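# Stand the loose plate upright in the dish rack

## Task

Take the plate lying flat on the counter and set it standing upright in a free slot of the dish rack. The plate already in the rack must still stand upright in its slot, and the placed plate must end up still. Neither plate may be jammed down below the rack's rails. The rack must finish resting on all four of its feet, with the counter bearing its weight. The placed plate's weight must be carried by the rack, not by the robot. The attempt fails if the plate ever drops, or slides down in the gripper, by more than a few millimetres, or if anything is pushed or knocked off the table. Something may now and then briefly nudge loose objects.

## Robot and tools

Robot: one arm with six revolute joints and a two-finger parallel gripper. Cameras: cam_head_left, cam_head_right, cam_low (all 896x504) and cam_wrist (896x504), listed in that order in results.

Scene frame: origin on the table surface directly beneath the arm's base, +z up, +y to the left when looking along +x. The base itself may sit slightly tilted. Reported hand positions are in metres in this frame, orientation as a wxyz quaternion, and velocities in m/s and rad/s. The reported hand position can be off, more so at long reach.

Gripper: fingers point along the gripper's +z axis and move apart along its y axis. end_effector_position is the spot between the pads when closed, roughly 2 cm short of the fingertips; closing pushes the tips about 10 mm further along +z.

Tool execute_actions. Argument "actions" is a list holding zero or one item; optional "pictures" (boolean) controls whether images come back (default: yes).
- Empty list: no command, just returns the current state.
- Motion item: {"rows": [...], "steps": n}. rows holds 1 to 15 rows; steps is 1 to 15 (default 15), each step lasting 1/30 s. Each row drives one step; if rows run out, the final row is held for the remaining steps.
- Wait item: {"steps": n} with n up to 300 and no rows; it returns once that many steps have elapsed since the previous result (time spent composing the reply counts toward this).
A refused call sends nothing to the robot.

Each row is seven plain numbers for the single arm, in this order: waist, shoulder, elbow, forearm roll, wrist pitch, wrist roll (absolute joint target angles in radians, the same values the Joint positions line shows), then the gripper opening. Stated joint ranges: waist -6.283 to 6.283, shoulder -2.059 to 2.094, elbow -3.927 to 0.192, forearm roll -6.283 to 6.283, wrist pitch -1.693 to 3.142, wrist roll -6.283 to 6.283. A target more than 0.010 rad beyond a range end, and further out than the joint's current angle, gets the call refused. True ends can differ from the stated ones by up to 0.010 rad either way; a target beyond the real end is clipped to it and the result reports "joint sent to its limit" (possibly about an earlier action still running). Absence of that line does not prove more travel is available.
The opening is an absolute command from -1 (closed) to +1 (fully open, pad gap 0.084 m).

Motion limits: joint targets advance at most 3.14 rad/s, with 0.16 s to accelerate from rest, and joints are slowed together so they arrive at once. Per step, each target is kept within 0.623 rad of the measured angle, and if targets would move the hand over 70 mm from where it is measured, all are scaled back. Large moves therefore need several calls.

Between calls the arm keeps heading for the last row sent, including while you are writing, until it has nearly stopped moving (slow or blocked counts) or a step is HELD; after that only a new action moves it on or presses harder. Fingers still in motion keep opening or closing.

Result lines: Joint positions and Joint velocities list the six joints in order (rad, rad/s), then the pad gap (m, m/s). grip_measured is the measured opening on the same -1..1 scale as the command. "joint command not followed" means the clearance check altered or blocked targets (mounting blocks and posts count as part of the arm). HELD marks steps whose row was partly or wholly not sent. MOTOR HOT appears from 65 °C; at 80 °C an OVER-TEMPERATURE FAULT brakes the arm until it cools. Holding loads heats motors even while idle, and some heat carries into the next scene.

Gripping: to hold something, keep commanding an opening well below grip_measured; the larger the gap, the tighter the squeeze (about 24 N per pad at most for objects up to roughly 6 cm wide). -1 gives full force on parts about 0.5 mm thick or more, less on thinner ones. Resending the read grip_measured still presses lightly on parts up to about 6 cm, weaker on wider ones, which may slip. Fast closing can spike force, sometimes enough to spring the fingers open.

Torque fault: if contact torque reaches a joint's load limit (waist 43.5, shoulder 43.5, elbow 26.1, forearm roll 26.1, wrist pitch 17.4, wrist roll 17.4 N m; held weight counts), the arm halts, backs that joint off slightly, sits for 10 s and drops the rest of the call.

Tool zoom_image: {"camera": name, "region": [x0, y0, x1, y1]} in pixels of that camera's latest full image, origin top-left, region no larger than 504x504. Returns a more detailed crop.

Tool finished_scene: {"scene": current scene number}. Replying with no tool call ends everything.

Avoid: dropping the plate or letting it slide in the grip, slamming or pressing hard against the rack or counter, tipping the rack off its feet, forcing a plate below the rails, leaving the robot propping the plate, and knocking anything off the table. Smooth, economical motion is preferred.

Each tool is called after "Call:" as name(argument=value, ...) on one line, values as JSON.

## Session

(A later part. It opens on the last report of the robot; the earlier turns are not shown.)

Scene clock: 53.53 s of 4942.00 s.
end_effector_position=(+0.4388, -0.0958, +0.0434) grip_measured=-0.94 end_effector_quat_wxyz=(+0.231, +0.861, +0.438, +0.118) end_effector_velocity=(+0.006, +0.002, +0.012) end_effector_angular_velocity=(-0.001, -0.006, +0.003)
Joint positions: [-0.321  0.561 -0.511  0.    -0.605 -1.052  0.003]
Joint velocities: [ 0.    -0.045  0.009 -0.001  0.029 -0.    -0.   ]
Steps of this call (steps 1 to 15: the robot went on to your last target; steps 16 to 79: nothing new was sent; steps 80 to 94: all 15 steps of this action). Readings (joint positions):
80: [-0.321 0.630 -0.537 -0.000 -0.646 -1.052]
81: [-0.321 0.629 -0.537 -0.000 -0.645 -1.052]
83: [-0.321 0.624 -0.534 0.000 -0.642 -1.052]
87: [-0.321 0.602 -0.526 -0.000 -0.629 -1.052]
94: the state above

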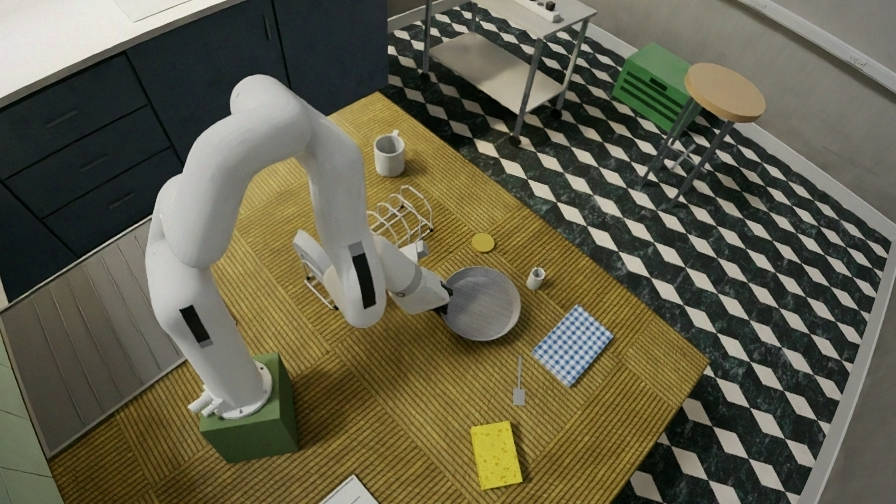

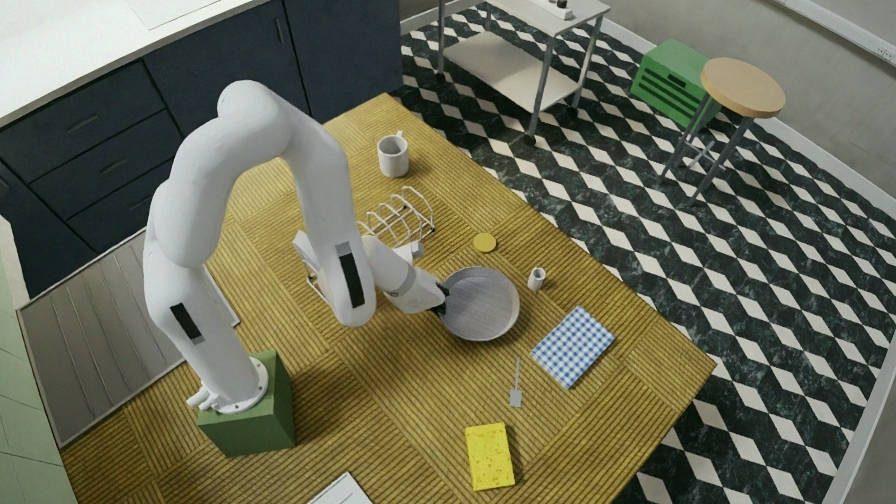

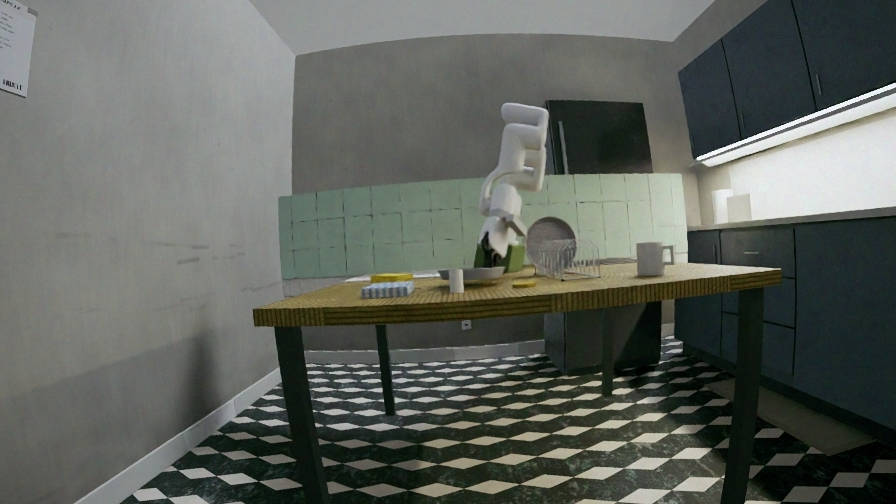

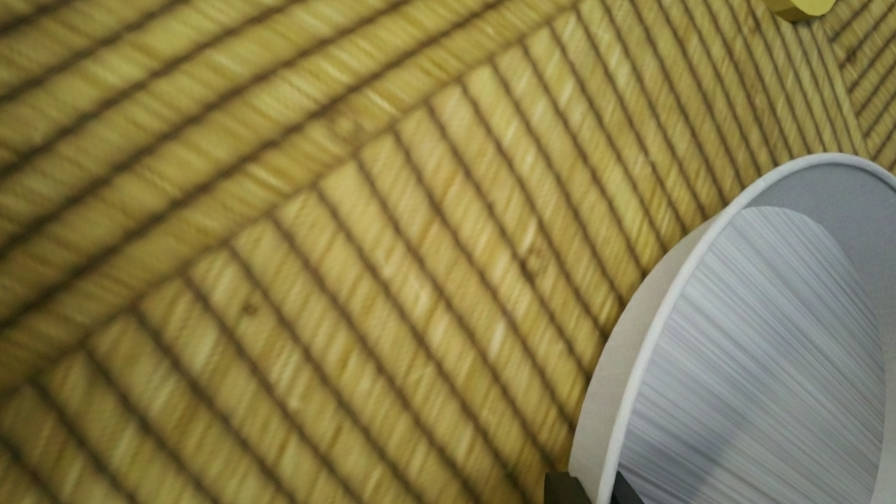

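Call:
execute_actions(actions=[{"rows":[[-0.321,0.55,-0.507,0,-0.596,-1.052,-1],[-0.321,0.535,-0.503,0,-0.585,-1.052,-1],[-0.321,0.515,-0.498,0,-0.57,-1.052,-1],[-0.321,0.49,-0.492,0,-0.551,-1.052,-1],[-0.321,0.46,-0.486,0,-0.527,-1.052,-1],[-0.321,0.43,-0.482,0,-0.501,-1.052,-1],[-0.321,0.4,-0.48,0,-0.473,-1.052,-1],[-0.321,0.37,-0.482,0,-0.441,-1.052,-1],[-0.321,0.34,-0.488,0,-0.405,-1.052,-1],[-0.321,0.31,-0.498,0,-0.365,-1.052,-1],[-0.321,0.28,-0.512,0,-0.321,-1.052,-1],[-0.321,0.25,-0.53,0,-0.273,-1.052,-1],[-0.321,0.22,-0.555,0,-0.218,-1.052,-1],[-0.321,0.19,-0.585,0,-0.158,-1.052,-1],[-0.321,0.165,-0.62,0,-0.098,-1.052,-1]]}], pictures=false)

Call:
execute_actions(actions=[{"rows":[[-0.321,0.14,-0.66,0,-0.03,-1.06,-1],[-0.321,0.12,-0.705,0,0.04,-1.07,-1],[-0.321,0.105,-0.75,0.01,0.11,-1.085,-1],[-0.321,0.095,-0.8,0.02,0.18,-1.1,-1],[-0.321,0.09,-0.85,0.03,0.25,-1.115,-1],[-0.321,0.09,-0.9,0.04,0.32,-1.13,-1],[-0.321,0.09,-0.95,0.05,0.39,-1.145,-1],[-0.321,0.09,-1.0,0.06,0.46,-1.16,-1],[-0.321,0.095,-1.05,0.07,0.53,-1.175,-1],[-0.321,0.1,-1.1,0.08,0.6,-1.19,-1],[-0.321,0.11,-1.15,0.09,0.67,-1.205,-1],[-0.321,0.12,-1.2,0.1,0.74,-1.22,-1],[-0.321,0.135,-1.25,0.11,0.81,-1.235,-1],[-0.321,0.15,-1.3,0.12,0.88,-1.25,-1],[-0.321,0.17,-1.35,0.13,0.95,-1.265,-1]]}], pictures=false)

Call:
execute_actions(actions=[{"rows":[[-0.315,0.19,-1.39,0.14,1.02,-1.28,-1],[-0.31,0.21,-1.43,0.15,1.09,-1.295,-1],[-0.305,0.235,-1.47,0.16,1.16,-1.31,-1],[-0.3,0.26,-1.51,0.17,1.23,-1.325,-1],[-0.295,0.285,-1.55,0.18,1.3,-1.34,-1],[-0.29,0.31,-1.59,0.19,1.37,-1.355,-1],[-0.28,0.335,-1.63,0.2,1.44,-1.37,-1],[-0.27,0.36,-1.67,0.21,1.51,-1.385,-1],[-0.26,0.385,-1.71,0.22,1.58,-1.4,-1],[-0.25,0.41,-1.75,0.23,1.65,-1.41,-1],[-0.24,0.435,-1.79,0.24,1.72,-1.42,-1],[-0.23,0.46,-1.825,0.245,1.79,-1.43,-1],[-0.22,0.48,-1.855,0.25,1.85,-1.44,-1],[-0.21,0.5,-1.885,0.255,1.91,-1.45,-1],[-0.2,0.52,-1.91,0.26,1.97,-1.46,-1]]}], pictures=false)

Call:
execute_actions(actions=[{"rows":[[-0.185,0.535,-1.935,0.262,2.02,-1.47,-1],[-0.17,0.55,-1.96,0.264,2.07,-1.48,-1],[-0.155,0.565,-1.98,0.266,2.12,-1.49,-1],[-0.14,0.58,-2.0,0.268,2.16,-1.5,-1],[-0.125,0.595,-2.02,0.27,2.2,-1.505,-1],[-0.11,0.61,-2.035,0.27,2.235,-1.51,-1],[-0.097,0.62,-2.05,0.27,2.265,-1.515,-1],[-0.085,0.63,-2.06,0.27,2.29,-1.52,-1],[-0.075,0.638,-2.068,0.27,2.31,-1.522,-1],[-0.067,0.645,-2.074,0.27,2.323,-1.524,-1],[-0.061,0.648,-2.077,0.27,2.33,-1.525,-1],[-0.058,0.65,-2.079,0.27,2.334,-1.525,-1]]}], pictures=false)

Call:
execute_actions(actions=[{"steps":6}])

Scene clock: 67.53 s of 4942.00 s.
end_effector_position=(+0.4835, -0.0827, +0.1240) grip_measured=-0.94 end_effector_quat_wxyz=(+0.230, +0.861, +0.438, +0.117) end_effector_velocity=(+0.261, +0.035, +0.309) end_effector_angular_velocity=(-0.001, -0.004, +0.001)
Joint positions: [-0.321  0.255 -0.532  0.    -0.274 -1.052  0.003]
Joint velocities: [ 0.    -0.817 -0.595  0.     1.407  0.    -0.   ]
Steps of this call (steps 1 to 15: the robot went on to your last target; steps 16 to 100: nothing new was sent; then 10.17 s passed at rest; steps 101 to 115: all 15 steps of this action). Readings (joint positions):
101: [-0.321 0.560 -0.510 -0.000 -0.603 -1.052]
102: [-0.321 0.558 -0.509 -0.000 -0.600 -1.052]
104: [-0.321 0.540 -0.503 0.000 -0.586 -1.052]
108: [-0.321 0.452 -0.486 0.000 -0.518 -1.052]
115: the state above

Scene clock: 68.03 s of 4942.00 s.
end_effector_position=(+0.6011, -0.0490, +0.2960) grip_measured=-0.94 end_effector_quat_wxyz=(+0.161, +0.863, +0.476, +0.054) end_effector_velocity=(+0.081, +0.132, +0.246) end_effector_angular_velocity=(+0.383, +0.839, +0.210)
Joint positions: [-0.321  0.108 -1.16   0.092  0.679 -1.207  0.003]
Joint velocities: [ 0.     0.266 -1.557  0.307  2.139 -0.458 -0.   ]
Steps of this call (steps 1 to 15: all 15 steps of this action). Readings (joint positions):
1: [-0.321 0.228 -0.555 0.000 -0.225 -1.052]
2: [-0.321 0.202 -0.581 0.000 -0.173 -1.052]
4: [-0.321 0.158 -0.645 0.000 -0.064 -1.057]
8: [-0.321 0.107 -0.803 0.020 0.177 -1.101]
15: the state above

Scene clock: 68.53 s of 4942.00 s.
end_effector_position=(+0.5307, +0.0611, +0.2934) grip_measured=-0.94 end_effector_quat_wxyz=(-0.163, +0.786, +0.571, -0.172) end_effector_velocity=(-0.254, +0.260, +0.040) end_effector_angular_velocity=(+0.675, +1.638, +0.574)
Joint positions: [-0.237  0.44  -1.793  0.238  1.733 -1.421  0.003]
Joint velocities: [ 0.305  0.695 -1.067  0.21   2.007 -0.325 -0.   ]
Steps of this call (steps 1 to 15: all 15 steps of this action). Readings (joint positions):
1: [-0.321 0.120 -1.212 0.102 0.750 -1.222]
2: [-0.321 0.135 -1.262 0.112 0.821 -1.238]
4: [-0.319 0.174 -1.354 0.132 0.963 -1.268]
8: [-0.300 0.268 -1.516 0.172 1.246 -1.328]
15: the state above

Scene clock: 69.03 s of 4942.00 s.
end_effector_position=(+0.4403, +0.1518, +0.3185) grip_measured=-0.94 end_effector_quat_wxyz=(-0.355, +0.613, +0.611, -0.353) end_effector_velocity=(-0.008, +0.005, +0.009) end_effector_angular_velocity=(+0.005, +0.054, +0.027)
Joint positions: [-0.058  0.65  -2.076  0.27   2.331 -1.525  0.003]
Joint velocities: [ 0.016  0.02  -0.036 -0.004  0.066 -0.008 -0.   ]
Steps of this call (steps 1 to 15: all 15 steps of this action). Readings (joint positions):
1: [-0.227 0.463 -1.827 0.244 1.799 -1.432]
2: [-0.216 0.485 -1.859 0.250 1.864 -1.443]
4: [-0.191 0.524 -1.917 0.259 1.984 -1.464]
8: [-0.128 0.590 -2.012 0.268 2.184 -1.501]
15: the state above

Scene clock: 69.23 s of 4942.00 s.
end_effector_position=(+0.4405, +0.1512, +0.3199) grip_measured=-0.94 end_effector_quat_wxyz=(-0.354, +0.613, +0.611, -0.353) end_effector_velocity=(-0.002, +0.001, -0.002) end_effector_angular_velocity=(-0.000, +0.013, +0.004)
Joint positions: [-0.059  0.649 -2.079  0.27   2.334 -1.525  0.003]
Joint velocities: [ 0.005  0.005  0.004 -0.001  0.003 -0.001  0.   ]
Steps of this call (steps 1 to 6: the robot went on to your last target). Readings (joint positions):
1: [-0.058 0.650 -2.077 0.270 2.332 -1.525]
2: [-0.058 0.649 -2.078 0.270 2.333 -1.525]
4: [-0.059 0.649 -2.079 0.270 2.333 -1.525]
6: the state above

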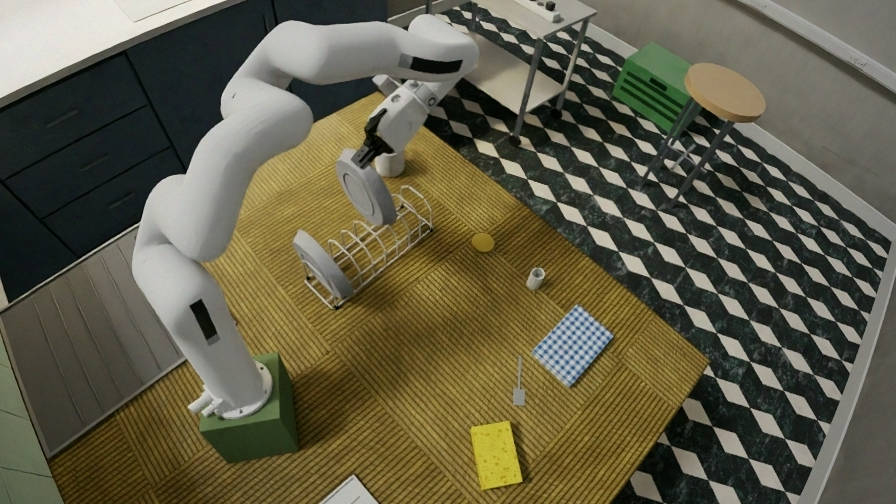

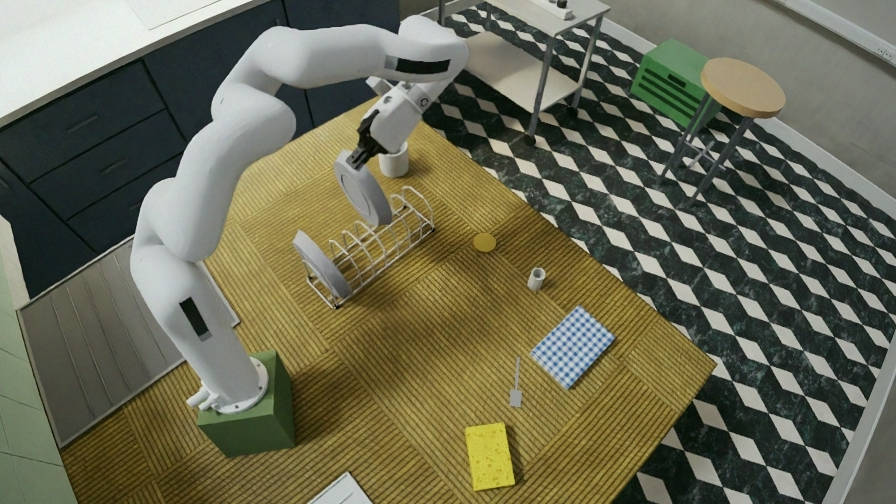

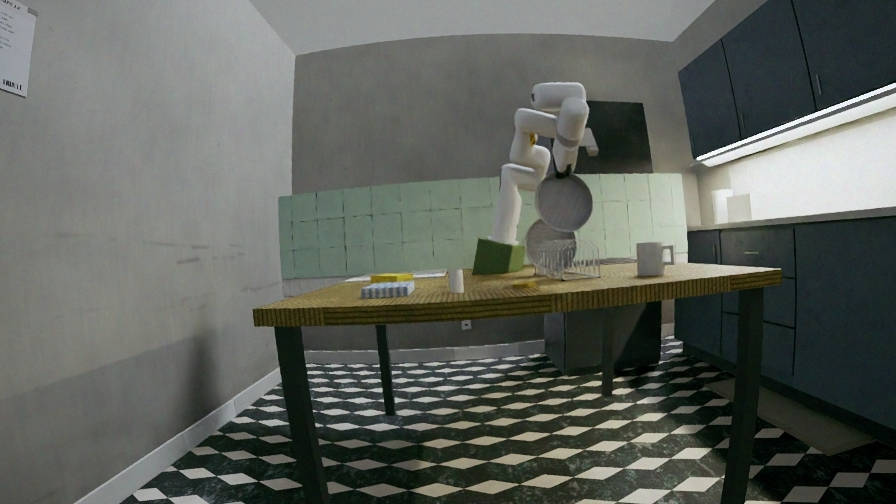

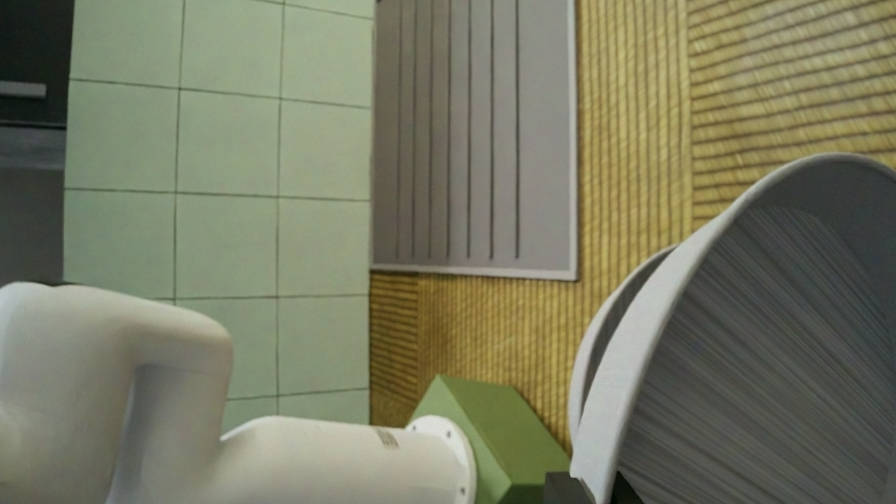

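Call:
execute_actions(actions=[{"rows":[[-0.056,0.653,-2.07,0.27,2.322,-1.526,-1],[-0.054,0.656,-2.061,0.27,2.31,-1.527,-1],[-0.052,0.66,-2.052,0.27,2.297,-1.529,-1],[-0.05,0.663,-2.043,0.27,2.284,-1.53,-1]],"steps":12}])

Call:
zoom_image(camera="cam_head_left", region=[290,140,450,310])

Call:
zoom_image(camera="cam_low", region=[500,160,630,290])

Scene clock: 75.67 s of 4942.00 s.
end_effector_position=(+0.4409, +0.1521, +0.2988) grip_measured=-0.94 end_effector_quat_wxyz=(-0.355, +0.613, +0.611, -0.352) end_effector_velocity=(+0.007, +0.003, +0.013) end_effector_angular_velocity=(+0.005, -0.045, +0.008)
Joint positions: [-0.05   0.663 -2.044  0.27   2.284 -1.53   0.003]
Joint velocities: [-0.001 -0.022 -0.023  0.    -0.001  0.     0.   ]
Steps of this call (steps 1 to 15: the robot went on to your last target; steps 16 to 100: nothing new was sent; then 2.70 s passed at rest; steps 101 to 112: all 12 steps of this action). Readings (joint positions):
101: [-0.058 0.650 -2.079 0.270 2.334 -1.525]
102: [-0.058 0.650 -2.077 0.270 2.330 -1.525]
104: [-0.055 0.653 -2.066 0.270 2.313 -1.527]
108: [-0.050 0.666 -2.041 0.270 2.286 -1.530]
112: the state above

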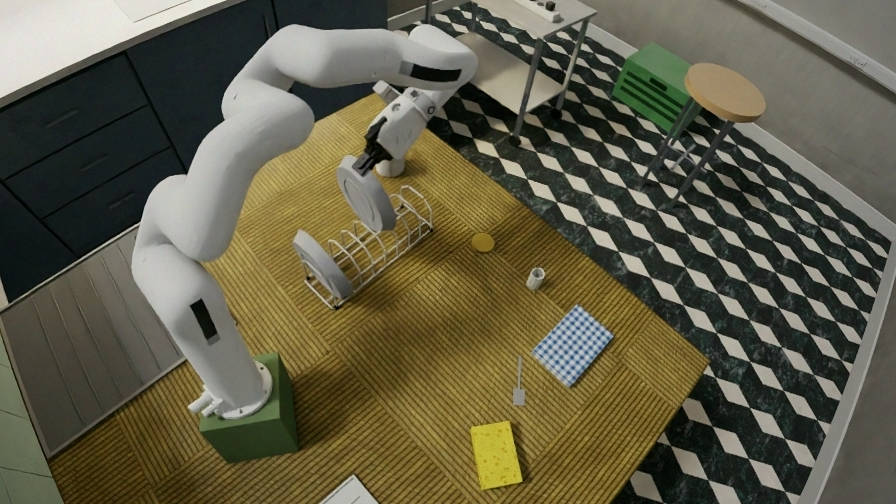

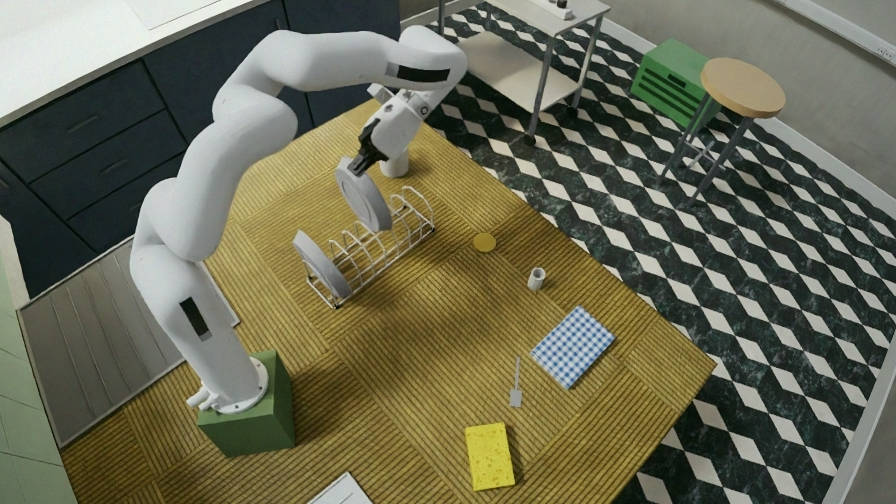

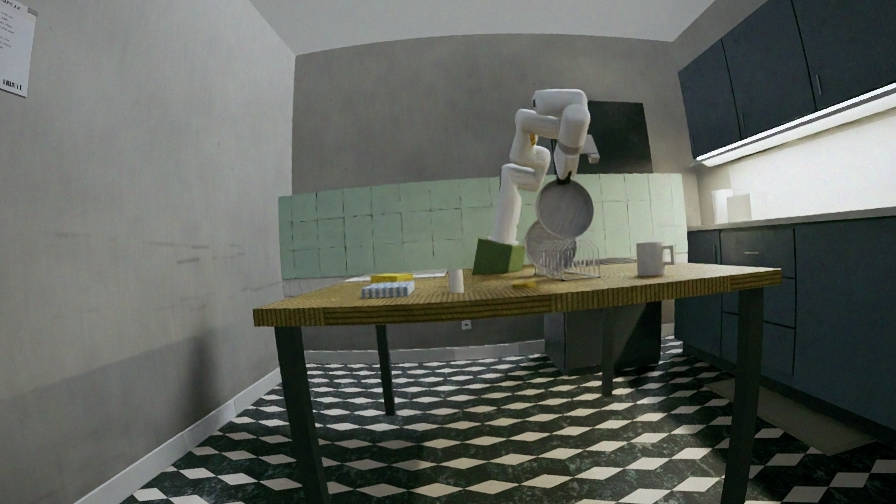

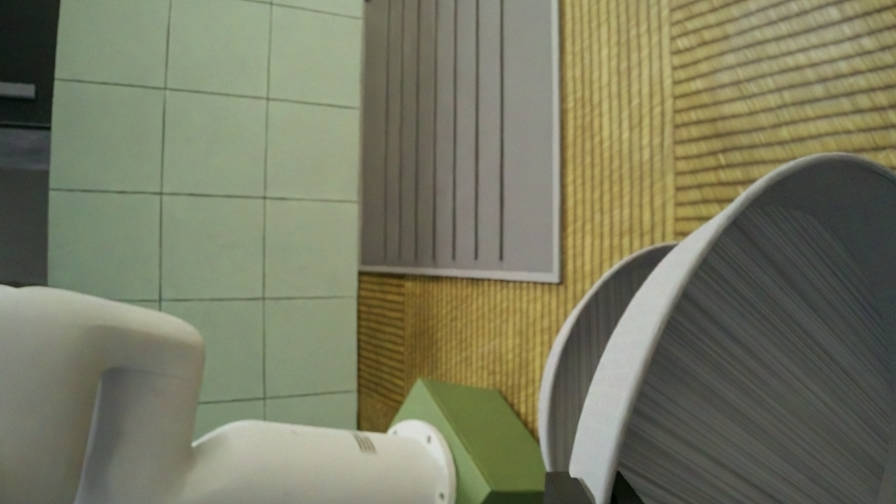

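Region (290, 140, 450, 310) of cam_head_left's 896x504 image, scaled by 2.965, with more detail than that image has; it fills the left 474 columns of this view, and the rest is white.

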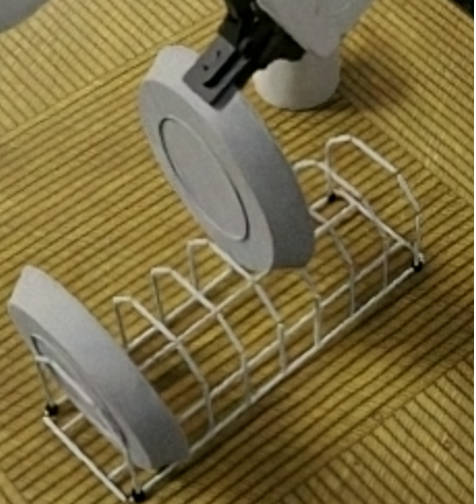

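Region (500, 160, 630, 290) of cam_low's 896x504 image, scaled by 3.877, with more detail than that image has.

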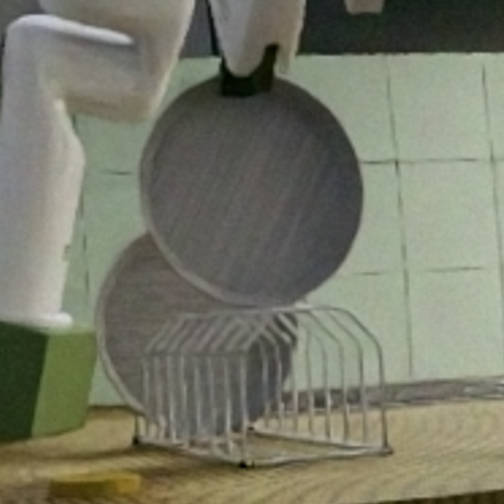

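Call:
execute_actions(actions=[{"rows":[[-0.049,0.665,-2.039,0.27,2.278,-1.53,-1],[-0.048,0.667,-2.035,0.27,2.272,-1.531,-1],[-0.047,0.669,-2.031,0.27,2.266,-1.532,-1],[-0.046,0.671,-2.027,0.269,2.26,-1.532,-1],[-0.045,0.673,-2.023,0.269,2.254,-1.533,-1],[-0.044,0.675,-2.02,0.269,2.249,-1.534,-1],[-0.043,0.677,-2.017,0.269,2.244,-1.534,-1],[-0.042,0.678,-2.014,0.269,2.239,-1.535,-1]],"steps":13}])

Call:
zoom_image(camera="cam_head_left", region=[320,150,440,270])

Call:
zoom_image(camera="cam_low", region=[520,190,620,290])

Scene clock: 78.80 s of 4942.00 s.
end_effector_position=(+0.4416, +0.1527, +0.2841) grip_measured=-0.94 end_effector_quat_wxyz=(-0.354, +0.614, +0.613, -0.350) end_effector_velocity=(-0.001, -0.001, -0.002) end_effector_angular_velocity=(+0.001, +0.003, -0.004)
Joint positions: [-0.043  0.671 -2.02   0.269  2.246 -1.535  0.003]
Joint velocities: [-0.002 -0.     0.008  0.001 -0.005 -0.001  0.   ]
Steps of this call (steps 1 to 15: the robot went on to your last target; steps 16 to 81: nothing new was sent; steps 82 to 94: all 13 steps of this action). Readings (joint positions):
82: [-0.050 0.663 -2.043 0.270 2.284 -1.530]
83: [-0.050 0.663 -2.042 0.270 2.282 -1.530]
85: [-0.048 0.666 -2.037 0.270 2.273 -1.531]
89: [-0.045 0.673 -2.022 0.269 2.255 -1.533]
94: the state above

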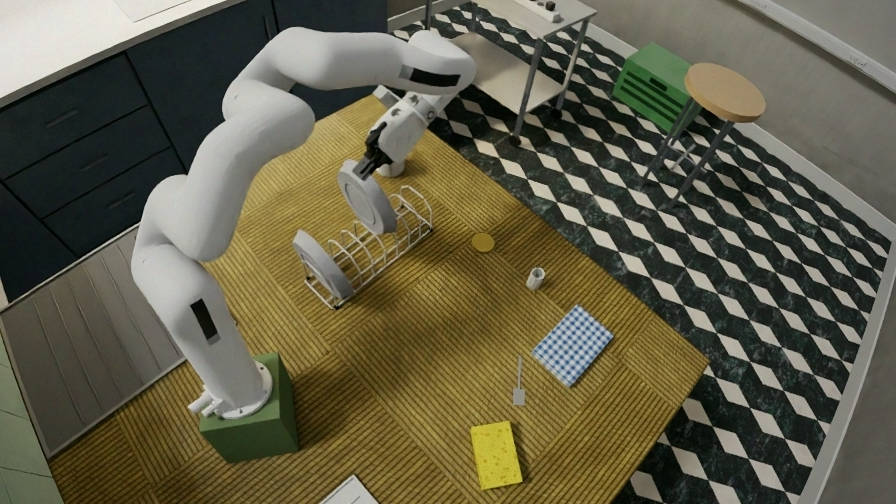

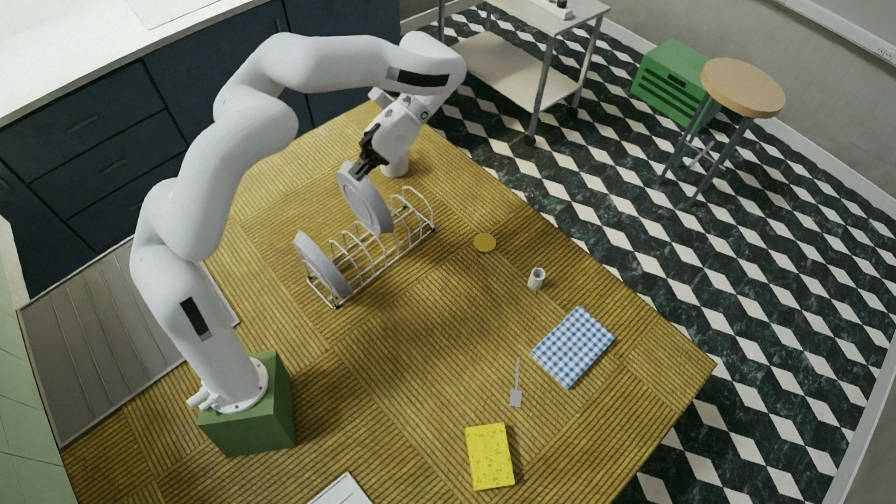

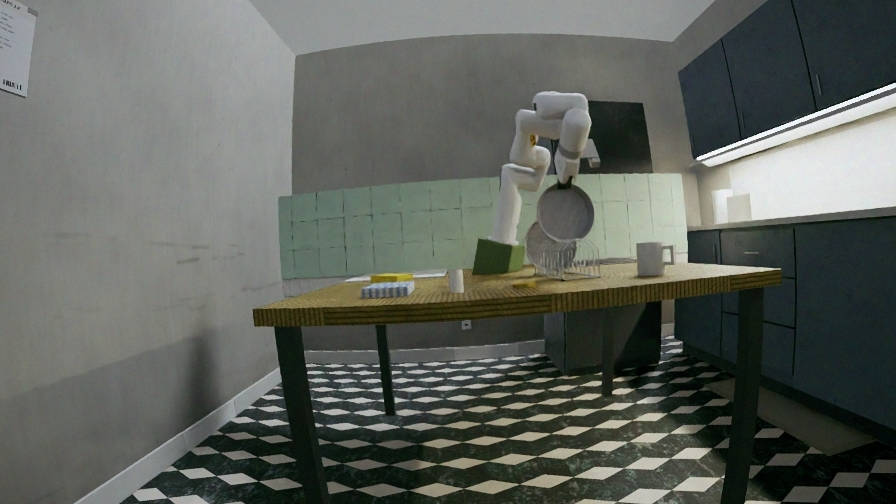

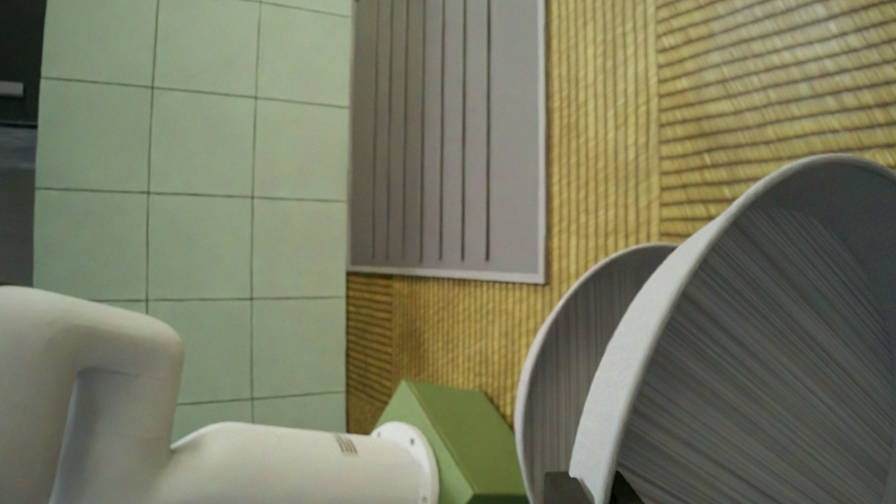

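Region (320, 150, 440, 270) of cam_head_left's 896x504 image, scaled by 4.200, with more detail than that image has.

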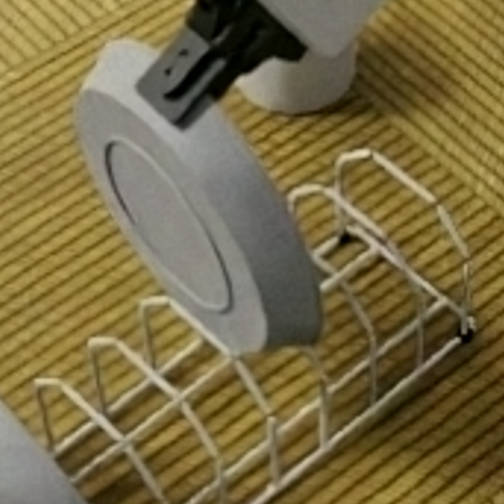

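Region (520, 190, 620, 290) of cam_low's 896x504 image, scaled by 5.040, with more detail than that image has.

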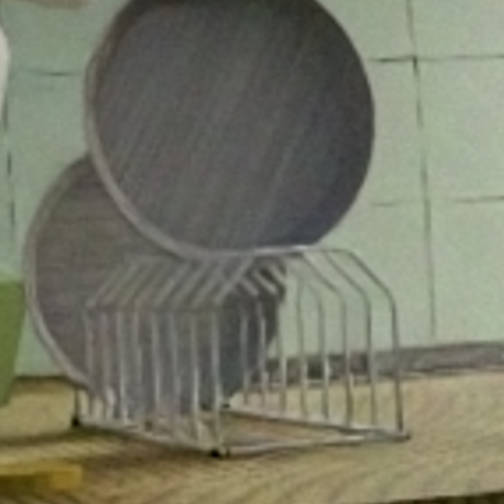

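Call:
execute_actions(actions=[{"rows":[[-0.045,0.669,-2.026,0.269,2.256,-1.533,-1],[-0.046,0.668,-2.03,0.269,2.264,-1.532,-1],[-0.047,0.667,-2.034,0.269,2.271,-1.532,-1],[-0.048,0.666,-2.036,0.269,2.274,-1.532,-1],[-0.048,0.66,-2.026,0.269,2.27,-1.532,-1],[-0.048,0.654,-2.016,0.269,2.266,-1.532,-1],[-0.047,0.648,-2.006,0.269,2.262,-1.532,-1],[-0.047,0.642,-1.996,0.269,2.258,-1.532,-1],[-0.047,0.636,-1.986,0.269,2.254,-1.532,-1],[-0.046,0.63,-1.976,0.269,2.25,-1.532,-1],[-0.046,0.624,-1.967,0.269,2.246,-1.532,-1]]}], pictures=false)

Call:
execute_actions(actions=[{"rows":[[-0.045,0.626,-1.964,0.269,2.241,-1.532,-1],[-0.045,0.627,-1.961,0.269,2.237,-1.533,-1],[-0.044,0.629,-1.958,0.269,2.232,-1.533,-1],[-0.043,0.63,-1.956,0.269,2.228,-1.533,-1],[-0.043,0.632,-1.953,0.269,2.224,-1.534,-1],[-0.042,0.633,-1.95,0.269,2.22,-1.534,-1],[-0.041,0.635,-1.947,0.269,2.215,-1.535,-1],[-0.04,0.637,-1.945,0.269,2.211,-1.535,-1],[-0.039,0.639,-1.943,0.269,2.207,-1.535,-1],[-0.038,0.641,-1.94,0.269,2.202,-1.536,-1]]}])

Call:
zoom_image(camera="cam_head_left", region=[320,150,440,270])

Call:
zoom_image(camera="cam_low", region=[520,190,620,290])

Scene clock: 86.07 s of 4942.00 s.
end_effector_position=(+0.4327, +0.1529, +0.2937) grip_measured=-0.94 end_effector_quat_wxyz=(-0.356, +0.615, +0.609, -0.353) end_effector_velocity=(-0.000, +0.000, +0.006) end_effector_angular_velocity=(+0.000, -0.018, -0.001)
Joint positions: [-0.045  0.626 -1.967  0.269  2.246 -1.532  0.003]
Joint velocities: [-0.003 -0.025  0.016 -0.    -0.008  0.    -0.   ]
Steps of this call (steps 1 to 15: the robot went on to your last target; steps 16 to 100: nothing new was sent; then 3.43 s passed at rest; steps 101 to 115: all 15 steps of this action). Readings (joint positions):
101: [-0.042 0.672 -2.014 0.269 2.252 -1.535]
102: [-0.042 0.671 -2.016 0.269 2.255 -1.534]
104: [-0.044 0.673 -2.020 0.269 2.260 -1.533]
108: [-0.046 0.662 -2.011 0.269 2.262 -1.532]
115: the state above

Scene clock: 86.57 s of 4942.00 s.
end_effector_position=(+0.4321, +0.1538, +0.2836) grip_measured=-0.92 end_effector_quat_wxyz=(-0.356, +0.614, +0.611, -0.352) end_effector_velocity=(-0.016, -0.001, -0.001) end_effector_angular_velocity=(-0.006, +0.067, +0.000)
Joint positions: [-0.04   0.63  -1.947  0.269  2.22  -1.536  0.003]
Joint velocities: [ 0.006 -0.002  0.041 -0.003  0.028 -0.001  0.004]
Steps of this call (steps 1 to 15: all 15 steps of this action). Readings (joint positions):
1: [-0.046 0.625 -1.967 0.269 2.245 -1.532]
2: [-0.045 0.625 -1.966 0.269 2.244 -1.532]
4: [-0.045 0.627 -1.962 0.269 2.237 -1.533]
8: [-0.043 0.631 -1.953 0.269 2.226 -1.534]
15: the state above

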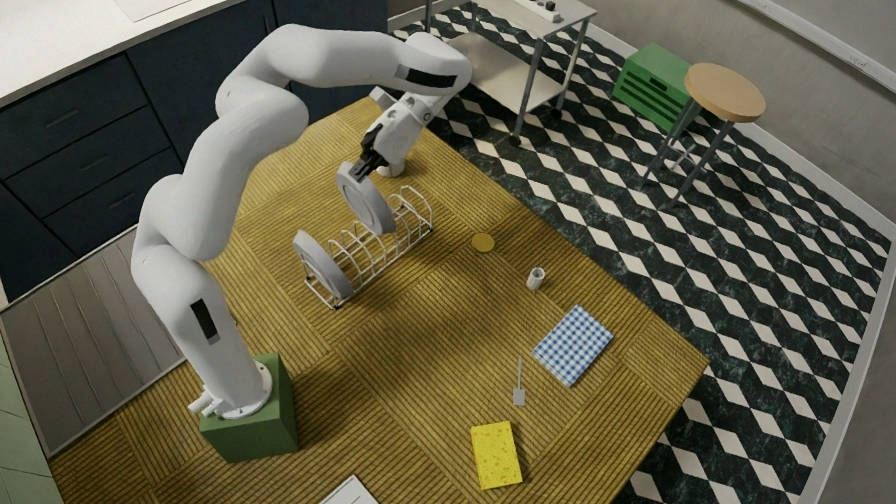

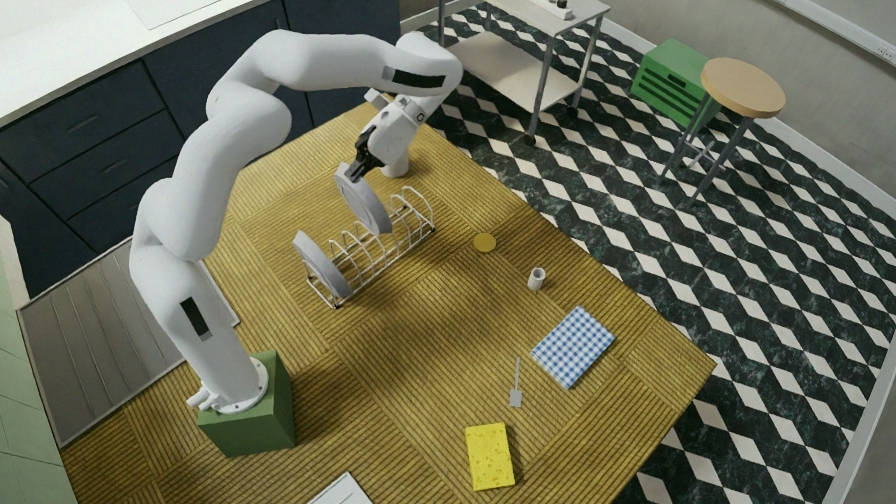

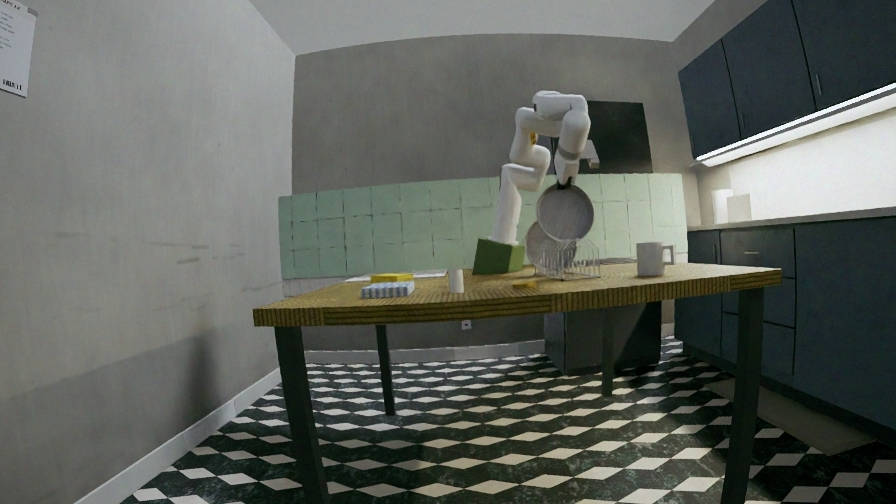

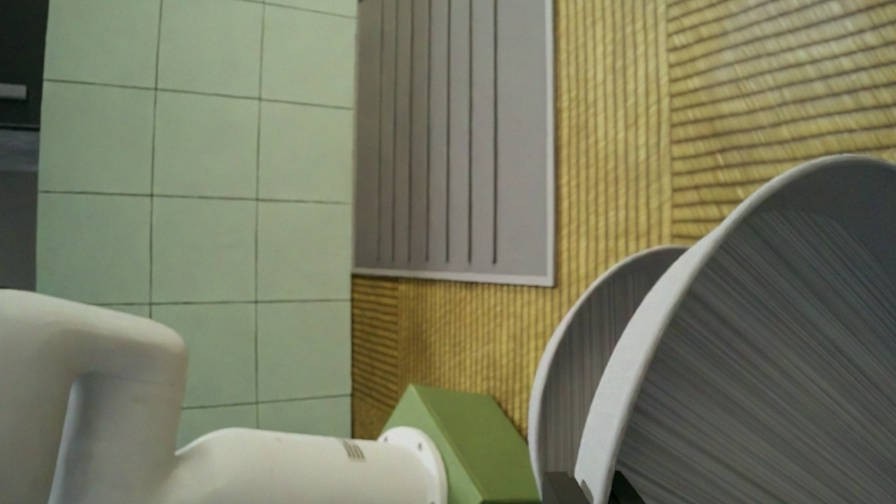

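Region (320, 150, 440, 270) of cam_head_left's 896x504 image, scaled by 4.200, with more detail than that image has.

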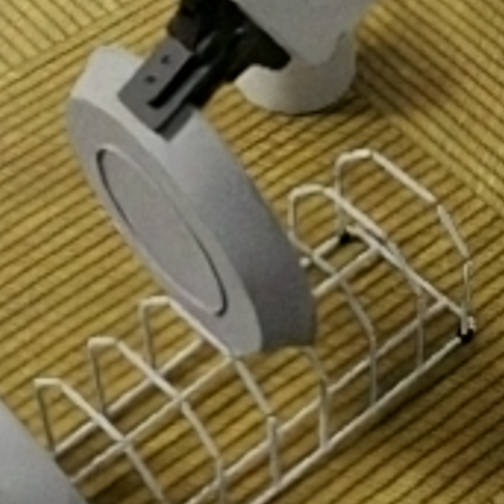

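Region (520, 190, 620, 290) of cam_low's 896x504 image, scaled by 5.040, with more detail than that image has.

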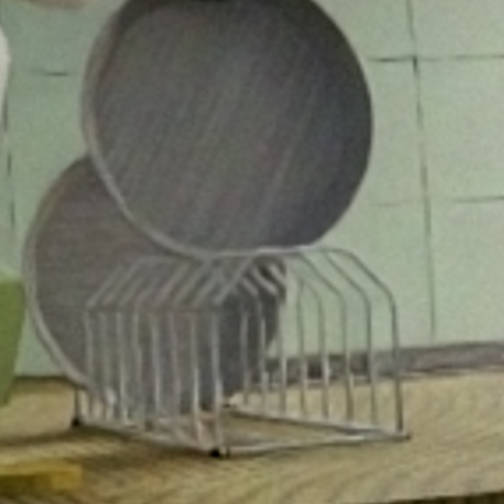

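Call:
execute_actions(actions=[{"rows":[[-0.043,0.628,-1.953,0.269,2.23,-1.533,-1],[-0.044,0.626,-1.96,0.269,2.24,-1.532,-1],[-0.046,0.624,-1.967,0.269,2.248,-1.532,-1],[-0.047,0.622,-1.971,0.269,2.252,-1.532,-1]],"steps":12}])

Call:
zoom_image(camera="cam_head_left", region=[320,150,440,270])

Call:
zoom_image(camera="cam_low", region=[530,210,610,290])

Scene clock: 89.47 s of 4942.00 s.
end_effector_position=(+0.4322, +0.1527, +0.2948) grip_measured=-0.94 end_effector_quat_wxyz=(-0.356, +0.614, +0.609, -0.353) end_effector_velocity=(+0.002, +0.001, +0.012) end_effector_angular_velocity=(+0.002, -0.014, +0.003)
Joint positions: [-0.046  0.625 -1.968  0.269  2.25  -1.532  0.003]
Joint velocities: [-0.004 -0.015 -0.016 -0.     0.017  0.001 -0.   ]
Steps of this call (steps 1 to 15: the robot went on to your last target; steps 16 to 75: nothing new was sent; steps 76 to 87: all 12 steps of this action). Readings (joint positions):
76: [-0.038 0.632 -1.940 0.269 2.222 -1.536]
77: [-0.039 0.631 -1.941 0.269 2.226 -1.535]
79: [-0.041 0.630 -1.949 0.269 2.237 -1.533]
83: [-0.045 0.628 -1.964 0.269 2.247 -1.532]
87: the state above

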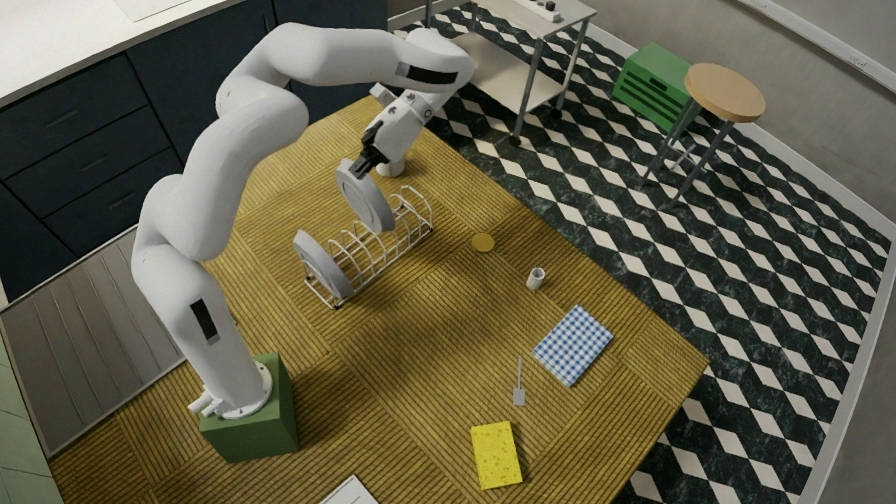

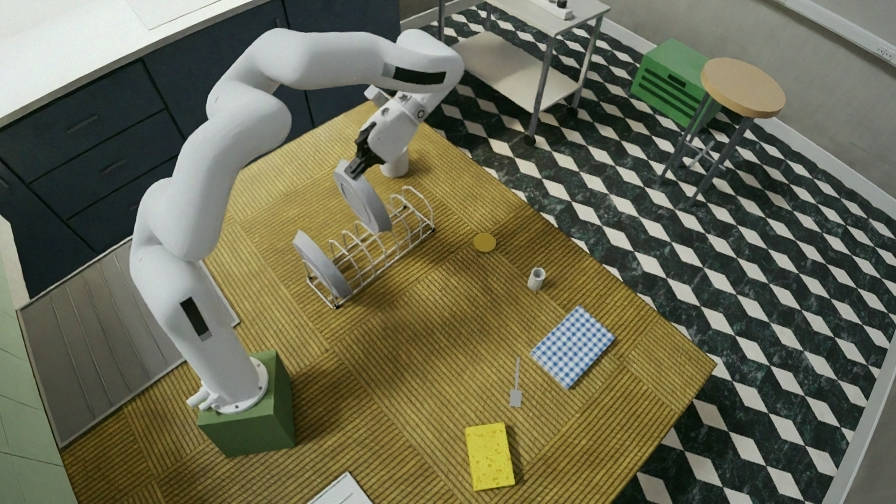

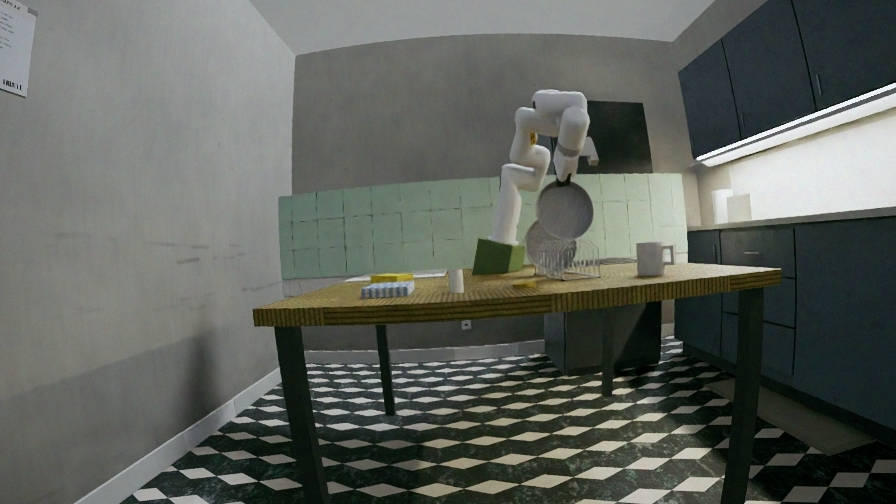

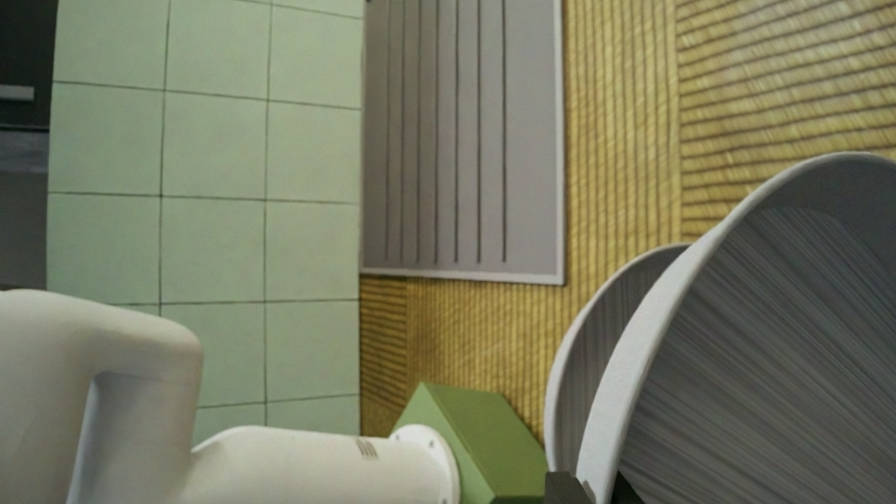

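Region (320, 150, 440, 270) of cam_head_left's 896x504 image, scaled by 4.200, with more detail than that image has.

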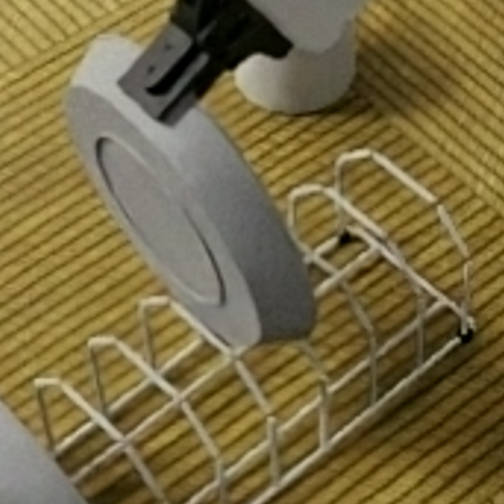

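Region (530, 210, 610, 290) of cam_low's 896x504 image, scaled by 6.300, with more detail than that image has.

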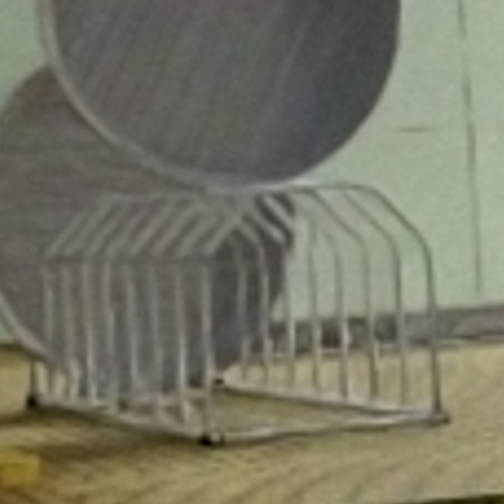

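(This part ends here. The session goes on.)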